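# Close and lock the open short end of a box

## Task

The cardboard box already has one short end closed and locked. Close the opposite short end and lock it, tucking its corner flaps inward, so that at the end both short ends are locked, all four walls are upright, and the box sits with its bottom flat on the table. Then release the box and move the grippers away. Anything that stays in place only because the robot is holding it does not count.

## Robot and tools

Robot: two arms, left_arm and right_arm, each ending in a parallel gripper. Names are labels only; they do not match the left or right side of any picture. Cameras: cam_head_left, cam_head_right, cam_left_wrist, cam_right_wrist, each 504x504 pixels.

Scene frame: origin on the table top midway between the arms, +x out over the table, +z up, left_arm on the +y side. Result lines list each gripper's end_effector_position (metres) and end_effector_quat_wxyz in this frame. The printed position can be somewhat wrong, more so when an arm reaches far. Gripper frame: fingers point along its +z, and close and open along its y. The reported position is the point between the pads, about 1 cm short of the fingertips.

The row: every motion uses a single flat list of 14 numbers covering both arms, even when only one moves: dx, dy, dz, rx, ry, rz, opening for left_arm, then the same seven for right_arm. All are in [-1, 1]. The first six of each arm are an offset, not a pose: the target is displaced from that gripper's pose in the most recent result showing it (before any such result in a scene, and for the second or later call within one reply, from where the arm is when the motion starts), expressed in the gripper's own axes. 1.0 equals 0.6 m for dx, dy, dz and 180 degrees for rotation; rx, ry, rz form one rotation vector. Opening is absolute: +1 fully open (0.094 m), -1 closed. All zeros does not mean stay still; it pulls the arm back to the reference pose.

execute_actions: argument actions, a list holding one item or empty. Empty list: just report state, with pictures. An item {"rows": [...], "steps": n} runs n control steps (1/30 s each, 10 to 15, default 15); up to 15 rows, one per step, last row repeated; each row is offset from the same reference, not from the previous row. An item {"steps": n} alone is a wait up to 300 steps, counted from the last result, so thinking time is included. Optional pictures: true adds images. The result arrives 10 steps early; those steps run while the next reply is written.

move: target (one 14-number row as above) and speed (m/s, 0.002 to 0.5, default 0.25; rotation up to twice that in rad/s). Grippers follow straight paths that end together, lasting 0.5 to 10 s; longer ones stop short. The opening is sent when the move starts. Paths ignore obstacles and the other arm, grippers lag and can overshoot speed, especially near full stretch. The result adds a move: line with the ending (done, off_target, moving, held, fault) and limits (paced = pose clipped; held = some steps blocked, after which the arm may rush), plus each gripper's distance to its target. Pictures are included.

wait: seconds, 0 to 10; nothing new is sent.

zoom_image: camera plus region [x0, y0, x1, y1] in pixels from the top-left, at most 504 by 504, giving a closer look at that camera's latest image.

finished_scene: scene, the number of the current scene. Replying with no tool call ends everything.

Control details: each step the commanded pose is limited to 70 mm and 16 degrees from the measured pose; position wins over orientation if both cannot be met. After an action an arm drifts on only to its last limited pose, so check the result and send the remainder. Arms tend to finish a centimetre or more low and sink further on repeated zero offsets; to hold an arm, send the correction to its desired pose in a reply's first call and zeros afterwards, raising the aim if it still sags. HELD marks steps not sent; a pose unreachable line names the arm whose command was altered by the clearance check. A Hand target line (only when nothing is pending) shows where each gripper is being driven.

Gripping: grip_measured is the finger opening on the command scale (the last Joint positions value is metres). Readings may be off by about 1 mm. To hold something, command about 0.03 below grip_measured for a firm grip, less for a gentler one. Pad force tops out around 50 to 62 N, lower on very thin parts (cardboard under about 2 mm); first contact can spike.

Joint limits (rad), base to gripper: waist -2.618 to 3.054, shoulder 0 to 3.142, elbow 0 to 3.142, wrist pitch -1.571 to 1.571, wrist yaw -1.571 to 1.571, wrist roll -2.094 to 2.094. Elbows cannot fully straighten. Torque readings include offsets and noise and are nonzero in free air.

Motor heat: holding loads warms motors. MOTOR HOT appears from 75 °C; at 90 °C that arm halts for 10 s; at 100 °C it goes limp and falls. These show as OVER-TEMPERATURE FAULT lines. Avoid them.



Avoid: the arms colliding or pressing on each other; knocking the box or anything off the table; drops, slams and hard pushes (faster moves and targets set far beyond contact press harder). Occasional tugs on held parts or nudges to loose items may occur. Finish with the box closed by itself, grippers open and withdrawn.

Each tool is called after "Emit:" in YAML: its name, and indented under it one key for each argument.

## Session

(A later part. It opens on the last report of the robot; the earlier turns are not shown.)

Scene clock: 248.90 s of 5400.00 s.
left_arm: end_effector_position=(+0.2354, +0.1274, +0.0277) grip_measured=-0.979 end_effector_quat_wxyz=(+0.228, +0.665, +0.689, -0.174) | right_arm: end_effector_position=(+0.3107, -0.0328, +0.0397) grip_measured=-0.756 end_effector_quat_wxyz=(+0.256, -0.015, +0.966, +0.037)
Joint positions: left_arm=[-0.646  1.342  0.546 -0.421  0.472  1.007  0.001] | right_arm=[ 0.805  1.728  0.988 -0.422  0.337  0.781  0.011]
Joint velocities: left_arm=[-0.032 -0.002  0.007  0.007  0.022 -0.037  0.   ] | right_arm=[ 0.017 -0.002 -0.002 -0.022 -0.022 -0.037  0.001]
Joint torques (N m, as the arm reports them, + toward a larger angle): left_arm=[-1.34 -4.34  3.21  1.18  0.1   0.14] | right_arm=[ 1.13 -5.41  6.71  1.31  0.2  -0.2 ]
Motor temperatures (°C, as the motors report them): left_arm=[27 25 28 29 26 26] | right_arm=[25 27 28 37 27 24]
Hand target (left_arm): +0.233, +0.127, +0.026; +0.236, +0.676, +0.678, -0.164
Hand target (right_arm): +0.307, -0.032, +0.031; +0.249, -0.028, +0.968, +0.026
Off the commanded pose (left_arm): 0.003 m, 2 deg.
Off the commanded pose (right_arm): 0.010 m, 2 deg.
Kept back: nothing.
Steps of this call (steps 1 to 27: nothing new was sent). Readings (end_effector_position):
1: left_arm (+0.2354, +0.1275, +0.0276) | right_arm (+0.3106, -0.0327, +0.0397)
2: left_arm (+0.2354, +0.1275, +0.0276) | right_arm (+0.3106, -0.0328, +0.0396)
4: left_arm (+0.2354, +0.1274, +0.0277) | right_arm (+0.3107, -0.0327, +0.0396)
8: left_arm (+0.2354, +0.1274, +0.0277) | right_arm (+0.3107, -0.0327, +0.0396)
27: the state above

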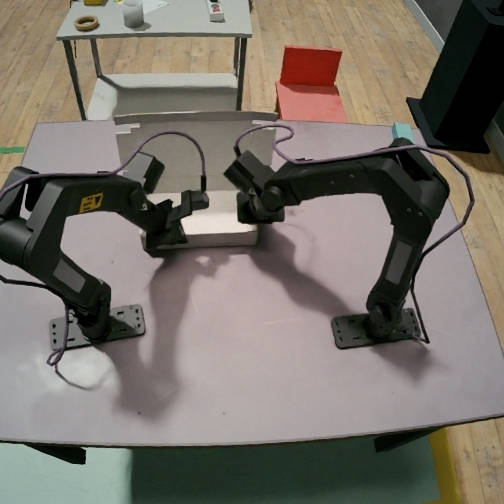

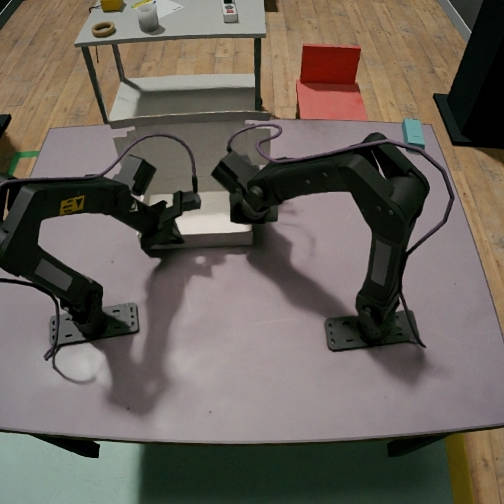

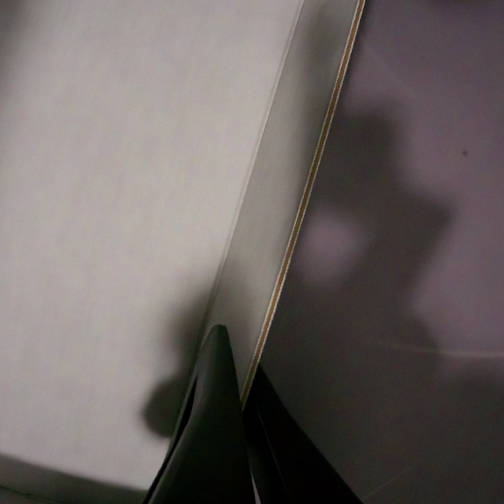

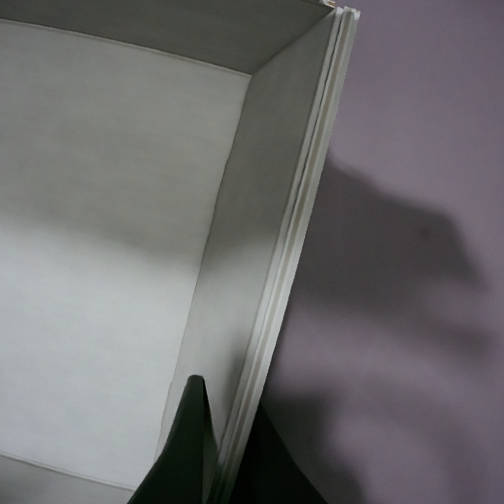

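Emit:
execute_actions:
  actions:
    - {"rows": [[0,-0.002,0.004,0,0,0,-1,0.004,-0.001,0.008,0,0,0,-0.78],[0,-0.002,0.004,0,0,0,-1,0.004,-0.001,0.008,0,0,0,-0.79],[0,-0.002,0.004,0,0,0,-1,0.004,-0.0015,0.008,0,0,0,-0.80],[0,-0.002,0.004,0,0,0,-1,0.004,-0.002,0.008,0,0,0,-0.81],[0,-0.002,0.004,0,0,0,-1,0.004,-0.002,0.008,0,0,0,-0.82],[0,-0.002,0.004,0,0,0,-1,0.004,-0.0025,0.008,0,0,0,-0.83],[0,-0.002,0.004,0,0,0,-1,0.004,-0.003,0.008,0,0,0,-0.84],[0,-0.002,0.004,0,0,0,-1,0.004,-0.003,0.008,0,0,0,-0.85],[0,-0.002,0.004,0,0,0,-1,0.004,-0.0035,0.008,0,0,0,-0.86],[0,-0.002,0.004,0,0,0,-1,0.004,-0.004,0.008,0,0,0,-0.87],[0,-0.002,0.004,0,0,0,-1,0.004,-0.004,0.008,0,0,0,-0.88],[0,-0.002,0.004,0,0,0,-1,0.004,-0.0045,0.008,0,0,0,-0.89],[0,-0.002,0.004,0,0,0,-1,0.004,-0.005,0.008,0,0,0,-0.90],[0,-0.002,0.004,0,0,0,-1,0.004,-0.005,0.008,0,0,0,-0.91],[0,-0.002,0.004,0,0,0,-1,0.004,-0.005,0.008,0,0,0,-0.92]], "steps": 15}

Emit:
execute_actions:
  actions:
    - {"steps": 20}
  pictures: true

Scene clock: 250.33 s of 5400.00 s.
left_arm: end_effector_position=(+0.2353, +0.1272, +0.0278) grip_measured=-0.979 end_effector_quat_wxyz=(+0.227, +0.662, +0.692, -0.175) | right_arm: end_effector_position=(+0.3116, -0.0330, +0.0401) grip_measured=-0.811 end_effector_quat_wxyz=(+0.259, -0.014, +0.965, +0.037)
Joint positions: left_arm=[-0.646  1.342  0.546 -0.421  0.474  0.999  0.001] | right_arm=[ 0.805  1.728  0.988 -0.419  0.342  0.781  0.009]
Joint velocities: left_arm=[-0.012  0.022 -0.007 -0.007 -0.022  0.007 -0.001] | right_arm=[ 0.002 -0.007  0.002 -0.11  -0.022  0.051 -0.008]
Joint torques (N m, as the arm reports them, + toward a larger angle): left_arm=[-0.71 -2.81  4.26  1.06  0.22  0.04] | right_arm=[-0.32 -6.5   5.6   1.52  0.07 -0.05]
Motor temperatures (°C, as the motors report them): left_arm=[27 25 28 29 26 26] | right_arm=[25 27 28 37 27 24]
Steps of this call (steps 1 to 38: nothing new was sent; steps 39 to 43: the first 5 steps of this action). Readings (end_effector_position):
39: left_arm (+0.2354, +0.1273, +0.0277) | right_arm (+0.3110, -0.0327, +0.0398)
40: left_arm (+0.2354, +0.1273, +0.0277) | right_arm (+0.3113, -0.0326, +0.0400)
42: left_arm (+0.2353, +0.1272, +0.0278) | right_arm (+0.3115, -0.0329, +0.0401)
43: the state above

Scene clock: 251.00 s of 5400.00 s.
left_arm: end_effector_position=(+0.2356, +0.1269, +0.0280) grip_measured=-0.979 end_effector_quat_wxyz=(+0.228, +0.662, +0.692, -0.176) | right_arm: end_effector_position=(+0.3123, -0.0340, +0.0404) grip_measured=-0.905 end_effector_quat_wxyz=(+0.261, -0.019, +0.965, +0.032)
Joint positions: left_arm=[-0.646  1.342  0.546 -0.419  0.475  0.997  0.001] | right_arm=[ 0.805  1.728  0.988 -0.42   0.348  0.769  0.004]
Joint velocities: left_arm=[-0.002  0.007 -0.007  0.022 -0.022 -0.007  0.   ] | right_arm=[-0.022  0.022  0.002 -0.037 -0.007  0.007 -0.   ]
Joint torques (N m, as the arm reports them, + toward a larger angle): left_arm=[-0.72 -2.76  4.28  1.06  0.2   0.01] | right_arm=[-0.63 -6.67  4.67  1.53 -0.03  0.07]
Motor temperatures (°C, as the motors report them): left_arm=[27 25 28 29 26 26] | right_arm=[25 27 28 36 27 24]
Hand target (left_arm): +0.234, +0.126, +0.026; +0.228, +0.665, +0.689, -0.174
Hand target (right_arm): +0.311, -0.036, +0.034; +0.256, -0.015, +0.966, +0.037
Off the commanded pose (left_arm): 0.003 m, 1 deg.
Off the commanded pose (right_arm): 0.007 m, 1 deg.
Kept back: nothing.
Steps of this call (steps 1 to 10: the last 10 steps of your previous action; steps 11 to 20: nothing new was sent). Readings (end_effector_position):
1: left_arm (+0.2353, +0.1272, +0.0278) | right_arm (+0.3117, -0.0331, +0.0402)
2: left_arm (+0.2353, +0.1272, +0.0278) | right_arm (+0.3118, -0.0332, +0.0402)
4: left_arm (+0.2353, +0.1272, +0.0278) | right_arm (+0.3119, -0.0333, +0.0403)
8: left_arm (+0.2353, +0.1272, +0.0278) | right_arm (+0.3120, -0.0336, +0.0403)
20: the state above

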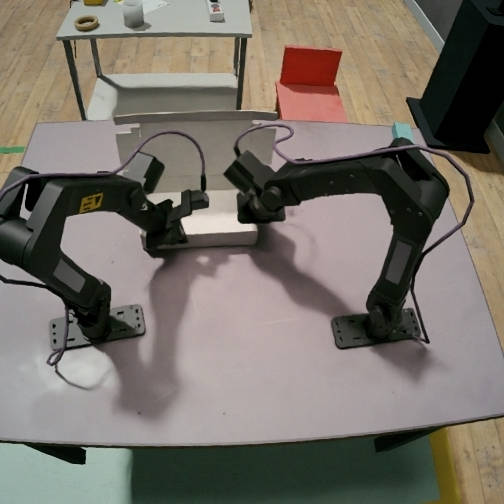

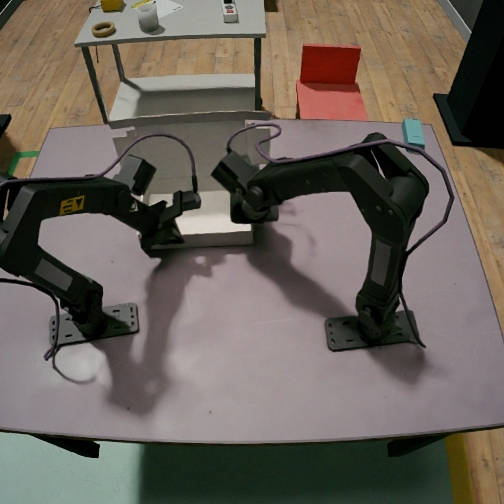

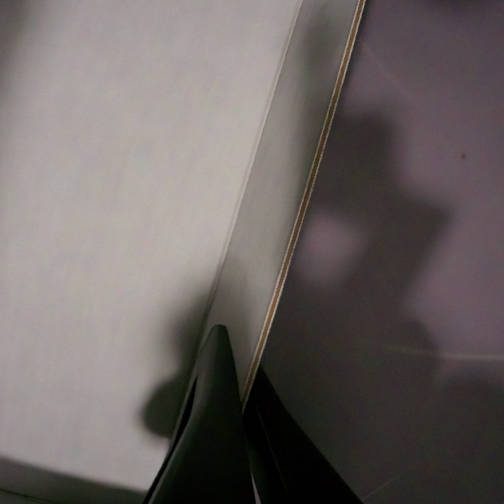

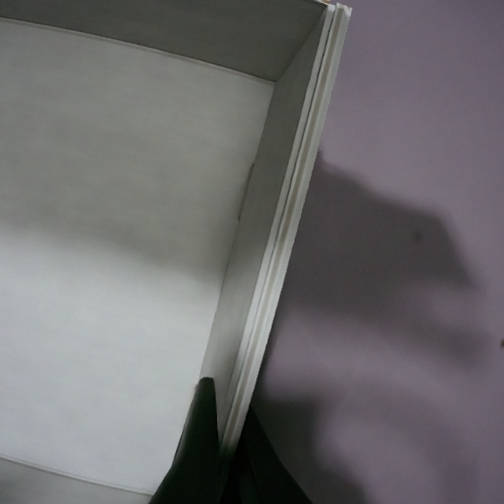

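Emit:
execute_actions:
  actions:
    - {"rows": [[0,-0.002,0.004,0,0,0,-1,0.004,-0.002,0.008,0,0,0,-0.93],[0,-0.002,0.004,0,0,0,-1,0.004,-0.002,0.008,0,0,0,-0.94],[0,-0.002,0.004,0,0,0,-1,0.004,-0.002,0.008,0,0,0,-0.94],[0,-0.002,0.004,0,0,0,-1,0.004,-0.002,0.008,0,0,0,-0.94],[0,-0.002,0.004,0,0,0,-1,0.004,-0.002,0.008,0,0,0,-0.94],[0,-0.002,0.004,0,0,0,-1,0.003,-0.001,0.005,0,0,0,-0.94],[0,-0.002,0.004,0,0,0,-1,0.002,0,0.003,0,0,0,-0.93],[0,-0.002,0.004,0,0,0,-1,0.001,0,0.001,0,0,0,-0.91],[0,-0.002,0.004,0,0,0,-1,0,0,0,0,0,0,-0.89],[0,-0.002,0.004,0,0,0,-1,0,0,0,0,0,0,-0.86],[0,-0.002,0.004,0,0,0,-1,0,0,0,0,0,0,-0.82],[0,-0.002,0.004,0,0,0,-1,0,0,0,0,0,0,-0.77],[0,-0.002,0.004,0,0,0,-1,0,0,0,0,0,0,-0.71],[0,-0.002,0.004,0,0,0,-1,0,0,0,0,0,0,-0.65],[0,-0.002,0.004,0,0,0,-1,0,0,0,0,0,0,-0.60]], "steps": 15}

Emit:
execute_actions:
  actions:
    - {"steps": 22}
  pictures: true

Scene clock: 251.97 s of 5400.00 s.
left_arm: end_effector_position=(+0.2358, +0.1265, +0.0283) grip_measured=-0.979 end_effector_quat_wxyz=(+0.229, +0.661, +0.693, -0.177) | right_arm: end_effector_position=(+0.3127, -0.0345, +0.0403) grip_measured=-0.914 end_effector_quat_wxyz=(+0.262, -0.021, +0.964, +0.030)
Joint positions: left_arm=[-0.646  1.342  0.546 -0.417  0.477  0.994  0.001] | right_arm=[ 0.805  1.729  0.988 -0.42   0.353  0.765  0.004]
Joint velocities: left_arm=[ 0.002 -0.002 -0.012  0.007 -0.007 -0.007 -0.001] | right_arm=[ 0.022 -0.002 -0.002  0.007  0.022  0.007  0.001]
Joint torques (N m, as the arm reports them, + toward a larger angle): left_arm=[-0.71 -2.79  4.21  1.07  0.2  -0.01] | right_arm=[-0.34 -6.51  5.37  1.49  0.16  0.01]
Motor temperatures (°C, as the motors report them): left_arm=[27 25 28 29 26 26] | right_arm=[25 27 28 36 27 24]
Steps of this call (steps 1 to 24: nothing new was sent; steps 25 to 29: the first 5 steps of this action). Readings (end_effector_position):
25: left_arm (+0.2356, +0.1268, +0.0281) | right_arm (+0.3124, -0.0341, +0.0405)
26: left_arm (+0.2358, +0.1265, +0.0283) | right_arm (+0.3126, -0.0344, +0.0404)
28: left_arm (+0.2358, +0.1265, +0.0283) | right_arm (+0.3127, -0.0345, +0.0403)
29: the state above

Scene clock: 252.70 s of 5400.00 s.
left_arm: end_effector_position=(+0.2362, +0.1269, +0.0281) grip_measured=-0.979 end_effector_quat_wxyz=(+0.229, +0.660, +0.694, -0.175) | right_arm: end_effector_position=(+0.3114, -0.0334, +0.0396) grip_measured=-0.602 end_effector_quat_wxyz=(+0.258, -0.022, +0.965, +0.033)
Joint positions: left_arm=[-0.646  1.342  0.546 -0.417  0.473  0.991  0.001] | right_arm=[ 0.805  1.729  0.988 -0.421  0.343  0.765  0.019]
Joint velocities: left_arm=[-0.002 -0.012 -0.012 -0.11  -0.022  0.007  0.   ] | right_arm=[ 0.012  0.002 -0.017  0.051 -0.007 -0.022  0.   ]
Joint torques (N m, as the arm reports them, + toward a larger angle): left_arm=[-0.72 -2.77  4.28  1.05  0.24 -0.04] | right_arm=[ 0.01 -7.25  6.48  1.38  0.25  0.02]
Motor temperatures (°C, as the motors report them): left_arm=[27 25 28 29 26 26] | right_arm=[25 27 28 36 27 24]
Hand target (left_arm): +0.235, +0.126, +0.026; +0.228, +0.662, +0.692, -0.176
Hand target (right_arm): +0.312, -0.034, +0.040; +0.261, -0.019, +0.965, +0.032
Off the commanded pose (left_arm): 0.003 m, 0 deg.
Off the commanded pose (right_arm): 0.001 m, 0 deg.
Kept back: nothing.
Steps of this call (steps 1 to 10: the last 10 steps of your previous action; steps 11 to 22: nothing new was sent). Readings (end_effector_position):
1: left_arm (+0.2358, +0.1265, +0.0283) | right_arm (+0.3127, -0.0345, +0.0403)
2: left_arm (+0.2357, +0.1264, +0.0283) | right_arm (+0.3127, -0.0345, +0.0403)
4: left_arm (+0.2358, +0.1264, +0.0284) | right_arm (+0.3126, -0.0347, +0.0402)
8: left_arm (+0.2362, +0.1269, +0.0281) | right_arm (+0.3120, -0.0341, +0.0399)
22: the state above

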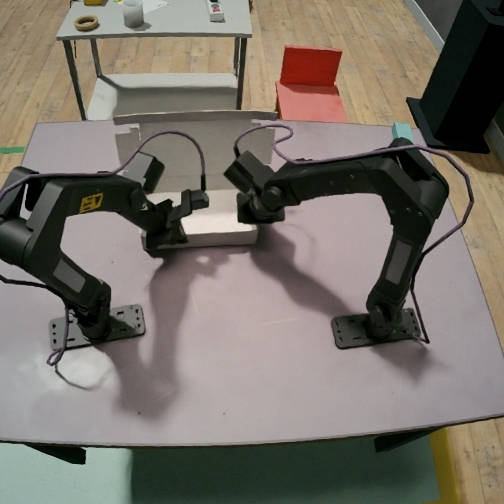

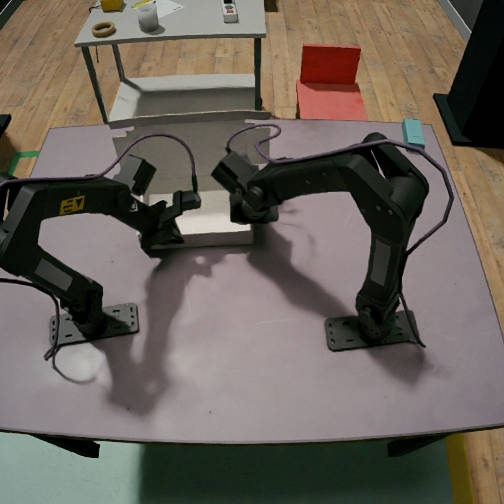

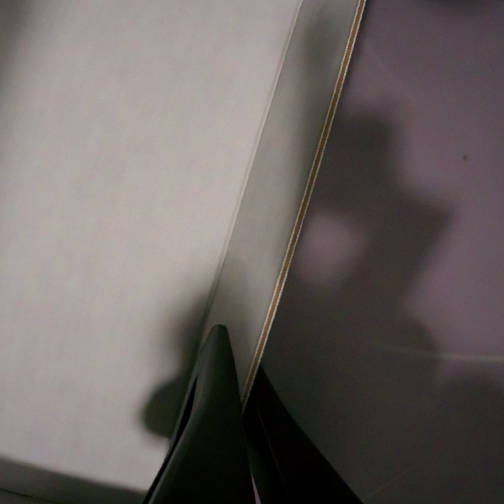

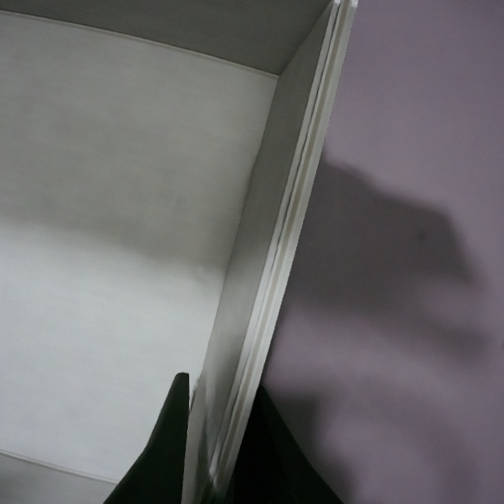

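Emit:
execute_actions:
  actions:
    - {"rows": [[0,-0.002,0.004,0,0,0,-1,0,0,-0.001,0,0,0,-0.56],[0,-0.002,0.004,0,0,0,-1,0,0,-0.001,0,0,0,-0.52],[0,-0.002,0.004,0,0,0,-1,0,0,-0.001,0,0,0,-0.48],[0,-0.002,0.004,0,0,0,-1,0,0,-0.001,0,0,0,-0.44],[0,-0.002,0.004,0,0,0,-1,0,0,-0.001,0,0,0,-0.40],[0,-0.002,0.004,0,0,0,-1,0,0,-0.001,0,0,0,-0.36],[0,-0.002,0.004,0,0,0,-1,0,0,-0.001,0,0,0,-0.32],[0,-0.002,0.004,0,0,0,-1,0,0,-0.001,0,0,0,-0.28],[0,-0.002,0.004,0,0,0,-1,0,0,-0.001,0,0,0,-0.24],[0,-0.002,0.004,0,0,0,-1,0,0,-0.001,0,0,0,-0.20]], "steps": 10}

Emit:
execute_actions:
  actions:
    - {"steps": 22}
  pictures: true

Scene clock: 253.43 s of 5400.00 s.
left_arm: end_effector_position=(+0.2362, +0.1269, +0.0281) grip_measured=-0.979 end_effector_quat_wxyz=(+0.229, +0.660, +0.694, -0.175) | right_arm: end_effector_position=(+0.3114, -0.0334, +0.0396) grip_measured=-0.602 end_effector_quat_wxyz=(+0.258, -0.022, +0.965, +0.033)
Joint positions: left_arm=[-0.646  1.342  0.546 -0.417  0.473  0.991  0.001] | right_arm=[ 0.805  1.729  0.988 -0.421  0.343  0.765  0.019]
Joint velocities: left_arm=[-0.002 -0.012  0.012  0.066 -0.037 -0.007 -0.   ] | right_arm=[-0.002 -0.002 -0.012 -0.007  0.007 -0.007  0.001]
Joint torques (N m, as the arm reports them, + toward a larger angle): left_arm=[-0.71 -2.76  4.27  1.06  0.24 -0.04] | right_arm=[-0.02 -7.27  6.55  1.35  0.22  0.07]
Motor temperatures (°C, as the motors report them): left_arm=[27 25 28 29 26 26] | right_arm=[25 27 28 36 27 24]
Kept back: the last 10 steps of this action.
Steps of this call (steps 1 to 22: nothing new was sent). Readings (end_effector_position):
1: left_arm (+0.2362, +0.1269, +0.0281) | right_arm (+0.3114, -0.0334, +0.0396)
2: left_arm (+0.2362, +0.1269, +0.0281) | right_arm (+0.3114, -0.0334, +0.0396)
4: left_arm (+0.2362, +0.1269, +0.0281) | right_arm (+0.3114, -0.0334, +0.0396)
8: left_arm (+0.2362, +0.1269, +0.0281) | right_arm (+0.3114, -0.0334, +0.0396)
22: the state above

Scene clock: 254.17 s of 5400.00 s.
left_arm: end_effector_position=(+0.2362, +0.1269, +0.0280) grip_measured=-0.979 end_effector_quat_wxyz=(+0.228, +0.658, +0.696, -0.176) | right_arm: end_effector_position=(+0.3108, -0.0327, +0.0393) grip_measured=-0.202 end_effector_quat_wxyz=(+0.256, -0.023, +0.966, +0.035)
Joint positions: left_arm=[-0.646  1.342  0.546 -0.417  0.473  0.986  0.001] | right_arm=[ 0.805  1.729  0.988 -0.421  0.337  0.765  0.037]
Joint velocities: left_arm=[-0.012  0.007  0.002  0.007 -0.007 -0.022 -0.   ] | right_arm=[-0.012  0.012  0.007 -0.022  0.007 -0.051 -0.001]
Joint torques (N m, as the arm reports them, + toward a larger angle): left_arm=[-0.72 -2.76  4.27  1.08  0.22 -0.04] | right_arm=[ 0.1  -7.18  6.57  1.33  0.23  0.  ]
Motor temperatures (°C, as the motors report them): left_arm=[27 25 28 29 26 26] | right_arm=[25 27 28 36 27 24]
Hand target (left_arm): +0.235, +0.126, +0.026; +0.229, +0.660, +0.694, -0.175
Hand target (right_arm): +0.311, -0.033, +0.040; +0.258, -0.022, +0.965, +0.033
Off the commanded pose (left_arm): 0.003 m, 0 deg.
Off the commanded pose (right_arm): 0.001 m, 0 deg.
Kept back: nothing.
Steps of this call (steps 1 to 10: the last 10 steps of your previous action; steps 11 to 22: nothing new was sent). Readings (end_effector_position):
1: left_arm (+0.2362, +0.1269, +0.0281) | right_arm (+0.3114, -0.0333, +0.0396)
2: left_arm (+0.2362, +0.1269, +0.0281) | right_arm (+0.3112, -0.0332, +0.0395)
4: left_arm (+0.2362, +0.1269, +0.0281) | right_arm (+0.3110, -0.0330, +0.0394)
8: left_arm (+0.2362, +0.1269, +0.0280) | right_arm (+0.3109, -0.0329, +0.0394)
22: the state above

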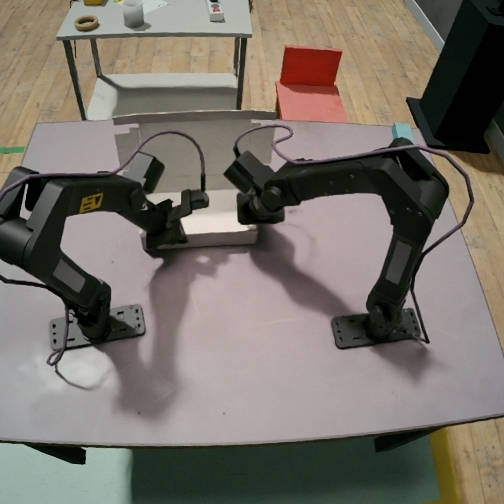

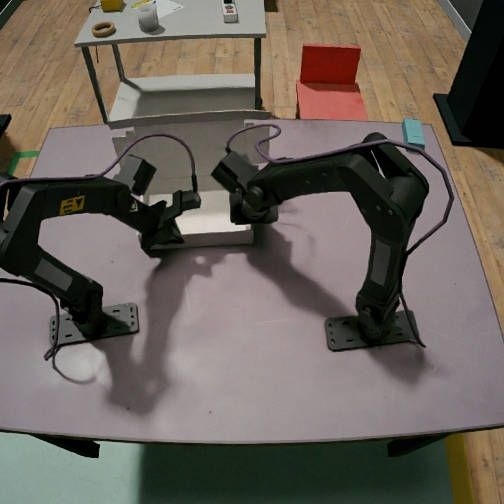

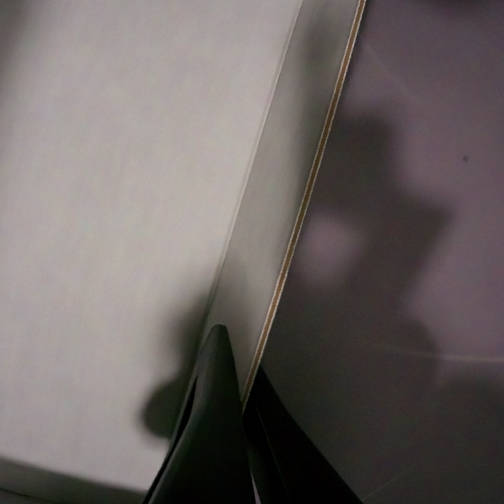

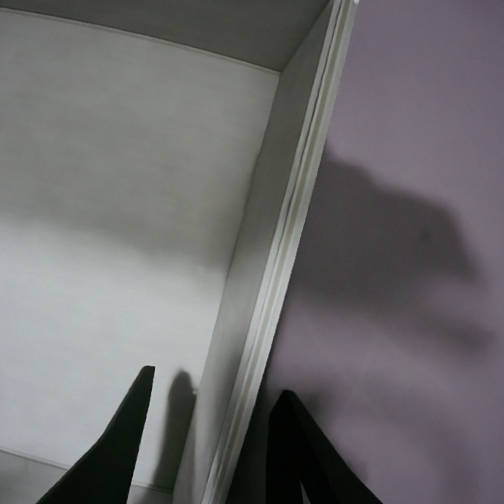

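Emit:
execute_actions:
  actions:
    - {"rows": [[0,-0.001,0.002,0,0,0,-0.97,0,0,-0.004,0,0,0,-0.2],[0,0,0,0,0,0,-0.94,0,0,-0.010,0,0,0,-0.2],[0,0,0,0,0,0,-0.90,0,0,-0.018,0,0,0,-0.2],[0,0,0,0,0,0,-0.85,0,0,-0.027,0,0,0,-0.2],[0,0,0,0,0,0,-0.79,0,0,-0.036,0,0,0,-0.2],[0,0,0,0,0,0,-0.72,0,0,-0.045,0,0,0,-0.2],[0,0,0,0,0,0,-0.65,0,0,-0.054,0,0,0,-0.2],[0,0,0,0,0,0,-0.58,0,0,-0.063,0,0,0,-0.2],[0,0,0,0,0,0,-0.51,0,0,-0.072,0,0,0,-0.2],[0,0,0,0,0,0,-0.44,0,0,-0.081,0,0,0,-0.2],[0,0,0,0,0,0,-0.40,0,0,-0.090,0,0,0,-0.2],[0,0,0,0,0,0,-0.40,0,0,-0.098,0,0,0,-0.2],[0,0,0,0,0,0,-0.40,0,0,-0.105,0,0,0,-0.2],[0,0,0,0,0,0,-0.40,0,0,-0.110,0,0,0,-0.2],[0,0,0,0,0,0,-0.40,0,0,-0.113,0,0,0,-0.2]], "steps": 15}

Emit:
execute_actions:
  actions:
    - {"steps": 22}
  pictures: true

Scene clock: 255.33 s of 5400.00 s.
left_arm: end_effector_position=(+0.2365, +0.1273, +0.0278) grip_measured=-0.816 end_effector_quat_wxyz=(+0.228, +0.658, +0.696, -0.175) | right_arm: end_effector_position=(+0.3074, -0.0357, +0.0408) grip_measured=-0.202 end_effector_quat_wxyz=(+0.251, -0.023, +0.967, +0.031)
Joint positions: left_arm=[-0.646  1.342  0.546 -0.417  0.47   0.986  0.009] | right_arm=[ 0.806  1.718  0.988 -0.446  0.335  0.767  0.037]
Joint velocities: left_arm=[-0.017 -0.012  0.017 -0.037 -0.051  0.007  0.049] | right_arm=[ 0.037 -0.222 -0.007 -0.491  0.066  0.037 -0.   ]
Joint torques (N m, as the arm reports them, + toward a larger angle): left_arm=[-0.01 -2.98  4.67  0.97  0.3  -0.02] | right_arm=[ 1.74 -9.41  7.57  1.28  0.27  0.05]
Motor temperatures (°C, as the motors report them): left_arm=[27 25 28 29 26 26] | right_arm=[25 27 28 36 27 24]
Steps of this call (steps 1 to 30: nothing new was sent; steps 31 to 35: the first 5 steps of this action). Readings (end_effector_position):
31: left_arm (+0.2362, +0.1269, +0.0280) | right_arm (+0.3107, -0.0326, +0.0393)
32: left_arm (+0.2363, +0.1270, +0.0280) | right_arm (+0.3104, -0.0328, +0.0391)
34: left_arm (+0.2364, +0.1272, +0.0279) | right_arm (+0.3089, -0.0345, +0.0396)
35: the state above

Scene clock: 256.07 s of 5400.00 s.
left_arm: end_effector_position=(+0.2366, +0.1276, +0.0277) grip_measured=-0.402 end_effector_quat_wxyz=(+0.228, +0.658, +0.696, -0.174) | right_arm: end_effector_position=(+0.2760, -0.0419, +0.0855) grip_measured=-0.202 end_effector_quat_wxyz=(+0.245, -0.028, +0.969, +0.031)
Joint positions: left_arm=[-0.646  1.342  0.546 -0.417  0.468  0.986  0.028] | right_arm=[ 0.87   1.568  1.027 -0.664  0.347  0.824  0.037]
Joint velocities: left_arm=[-0.002 -0.012 -0.002 -0.007 -0.051  0.037  0.   ] | right_arm=[ 0.012  0.002 -0.007 -0.066 -0.037  0.051  0.001]
Joint torques (N m, as the arm reports them, + toward a larger angle): left_arm=[-0.03 -3.02  4.74  0.96  0.29 -0.01] | right_arm=[ 0.98 -6.81  9.07  1.2   0.33  0.09]
Motor temperatures (°C, as the motors report them): left_arm=[27 25 28 29 26 26] | right_arm=[25 28 28 36 27 24]
Hand target (left_arm): +0.236, +0.127, +0.028; +0.228, +0.658, +0.695, -0.176
Hand target (right_arm): +0.279, -0.038, +0.097; +0.258, -0.024, +0.965, +0.037
Off the commanded pose (left_arm): 0.001 m, 0 deg.
Off the commanded pose (right_arm): 0.013 m, 2 deg.
Kept back: nothing.
Steps of this call (steps 1 to 10: the last 10 steps of your previous action; steps 11 to 22: nothing new was sent). Readings (end_effector_position):
1: left_arm (+0.2365, +0.1274, +0.0278) | right_arm (+0.3055, -0.0367, +0.0431)
2: left_arm (+0.2365, +0.1274, +0.0278) | right_arm (+0.3030, -0.0372, +0.0464)
4: left_arm (+0.2366, +0.1275, +0.0277) | right_arm (+0.2974, -0.0375, +0.0544)
8: left_arm (+0.2366, +0.1275, +0.0277) | right_arm (+0.2854, -0.0373, +0.0722)
22: the state above

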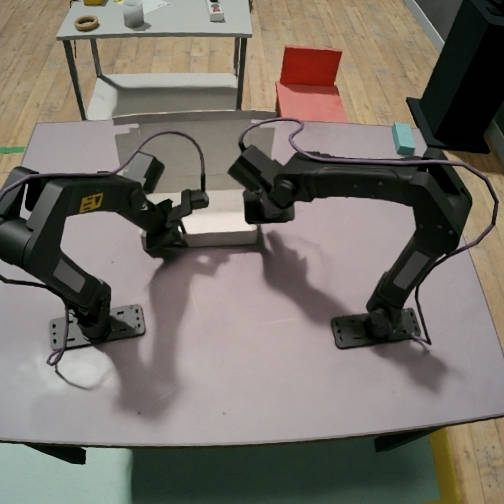

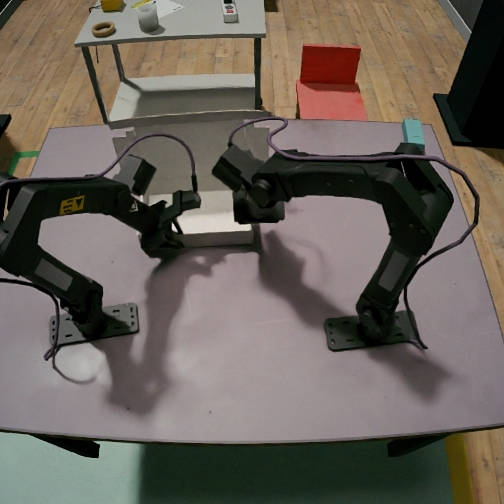

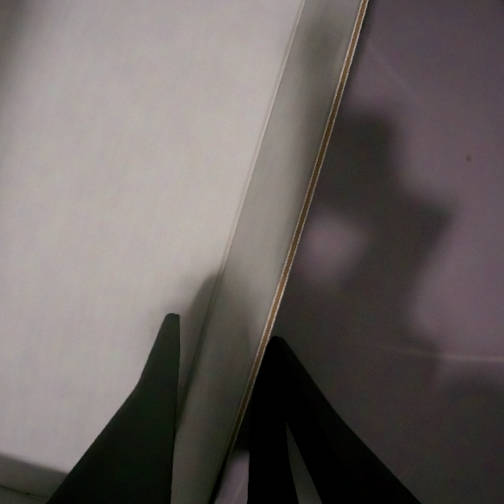

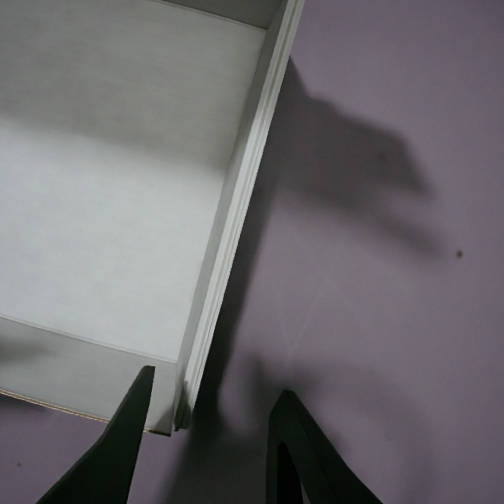

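Emit:
move:
  target: [0,0,-0.14,0,0,0,-0.4,0.04,-0.19,-0.115,0,0,0,-0.2]
  speed: 0.15

Scene clock: 258.07 s of 5400.00 s.
left_arm: end_effector_position=(+0.2254, +0.1736, +0.0849) grip_measured=-0.402 end_effector_quat_wxyz=(+0.210, +0.656, +0.703, -0.177) | right_arm: end_effector_position=(+0.2345, -0.1543, +0.1339) grip_measured=-0.202 end_effector_quat_wxyz=(+0.246, -0.028, +0.968, +0.038)
Joint positions: left_arm=[-0.442  1.173  0.704 -0.887  0.518  1.206  0.028] | right_arm=[ 0.675  1.051  0.835 -0.92   0.263  0.635  0.037]
Joint velocities: left_arm=[-0.012 -0.012  0.007 -0.022 -0.051 -0.007 -0.   ] | right_arm=[-0.017  0.007  0.012 -0.037  0.007 -0.066  0.002]
Joint torques (N m, as the arm reports them, + toward a larger angle): left_arm=[ 0.83 -3.66  6.61  0.68  0.48  0.11] | right_arm=[-1.04 -2.79  5.65  1.32  0.19 -0.09]
Motor temperatures (°C, as the motors report them): left_arm=[27 25 28 29 26 26] | right_arm=[25 27 28 36 27 24]
Hand target (left_arm): +0.229, +0.172, +0.098; +0.229, +0.657, +0.696, -0.176
Hand target (right_arm): +0.232, -0.161, +0.130; +0.244, -0.028, +0.969, +0.031
Off the commanded pose (left_arm): 0.014 m, 2 deg.
Off the commanded pose (right_arm): 0.010 m, 1 deg.
Kept back: nothing.
move: off_target (left_arm)

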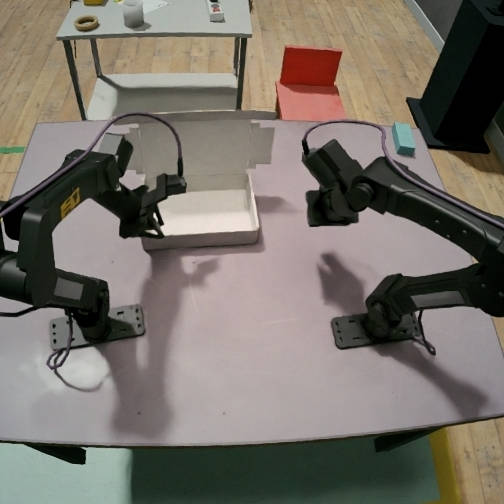

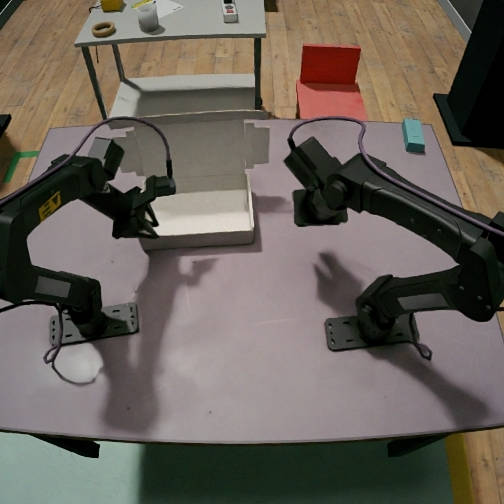

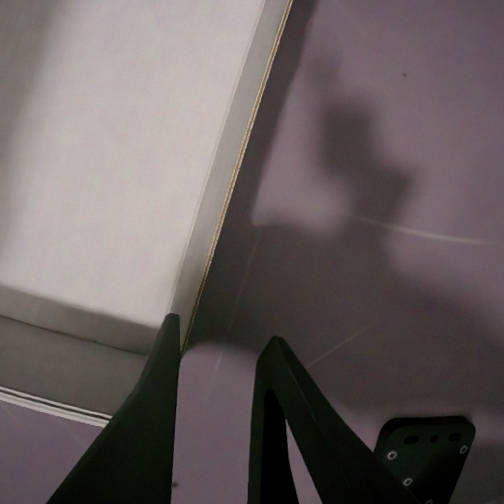

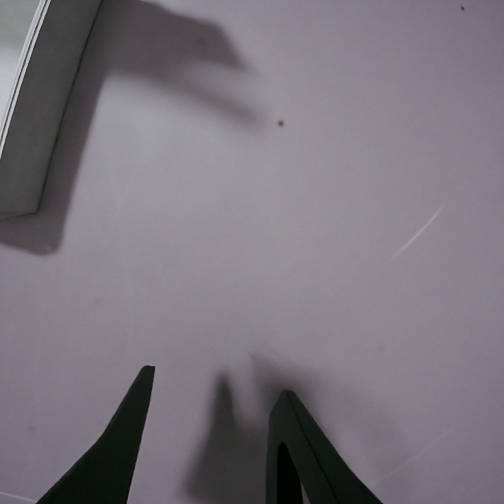

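Emit:
move:
  target: [-0.015,-0.11,-0.118,0,0,0,-0.4,0,-0.05,0,0,0,0,-0.2]
  speed: 0.15

Scene clock: 259.80 s of 5400.00 s.
left_arm: end_effector_position=(+0.1553, +0.1997, +0.1361) grip_measured=-0.402 end_effector_quat_wxyz=(+0.191, +0.655, +0.709, -0.180) | right_arm: end_effector_position=(+0.2394, -0.1788, +0.1341) grip_measured=-0.202 end_effector_quat_wxyz=(+0.244, -0.030, +0.968, +0.041)
Joint positions: left_arm=[-0.382  0.873  0.786 -1.339  0.513  1.274  0.028] | right_arm=[ 0.534  0.991  0.806 -0.921  0.195  0.503  0.037]
Joint velocities: left_arm=[ 0.017 -0.012 -0.012 -0.022  0.007 -0.066 -0.   ] | right_arm=[-0.007  0.012 -0.007 -0.007  0.066  0.095 -0.001]
Joint torques (N m, as the arm reports them, + toward a larger angle): left_arm=[ 0.59 -1.08  6.52  0.5   0.48  0.07] | right_arm=[-1.34 -2.79  5.64  1.42  0.06 -0.11]
Motor temperatures (°C, as the motors report them): left_arm=[27 25 28 29 26 26] | right_arm=[25 27 28 36 27 24]
Hand target (left_arm): +0.156, +0.198, +0.147; +0.211, +0.656, +0.703, -0.177
Hand target (right_arm): +0.237, -0.184, +0.132; +0.246, -0.028, +0.968, +0.038
Off the commanded pose (left_arm): 0.012 m, 2 deg.
Off the commanded pose (right_arm): 0.006 m, 0 deg.
Kept back: nothing.
move: off_target (left_arm)

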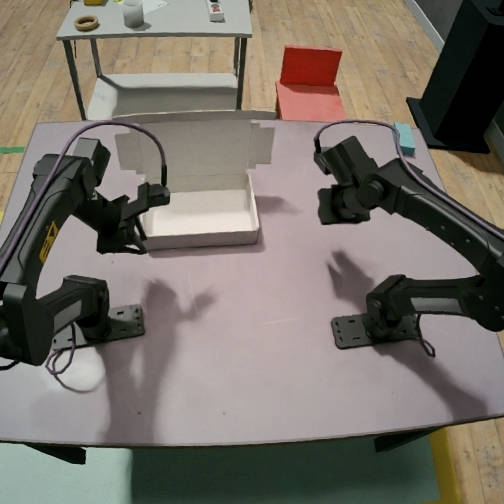

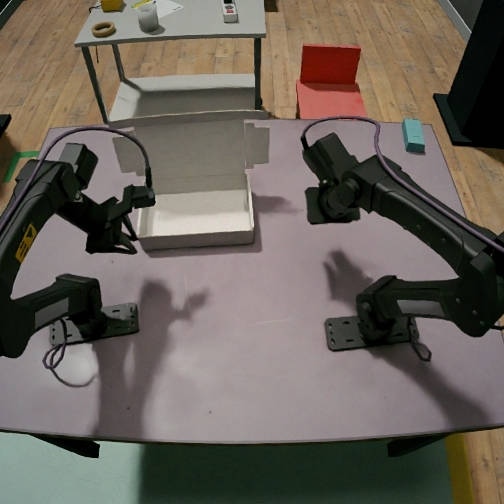

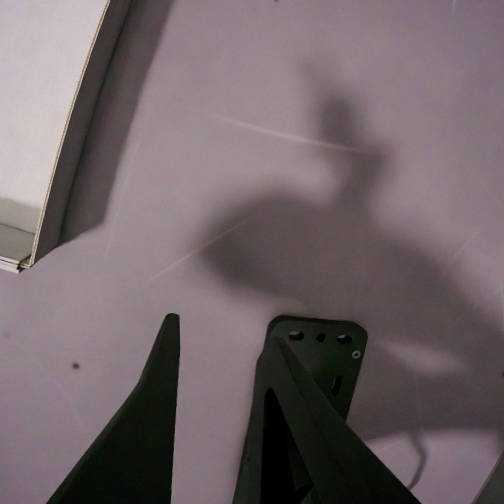

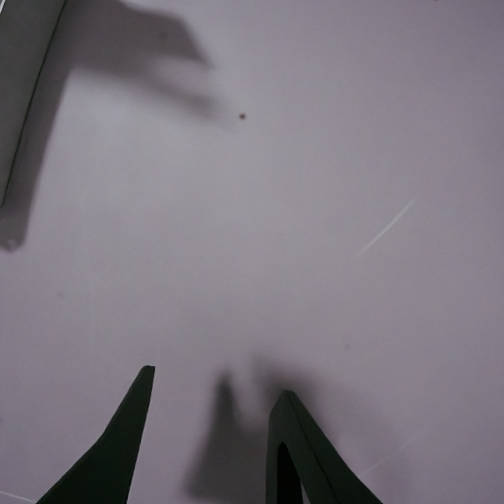

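Emit:
zoom_image:
  camera: "cam_head_left"
  region: [130, 150, 290, 270]

Region (130, 150, 290, 270) of cam_head_left's 504x504 image, scaled by 3.150, with more detail than that image has; it fills the top 378 rows of this view, and the rest is white.

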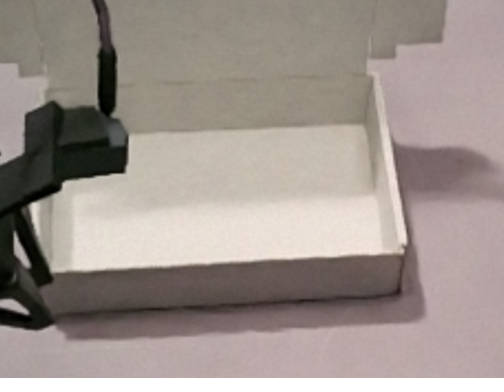

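The box is closed and locked, sits flat with its walls upright, and both arms are clear.

Emit:
finished_scene:
  scene: 2

The scene is finished: the task was done.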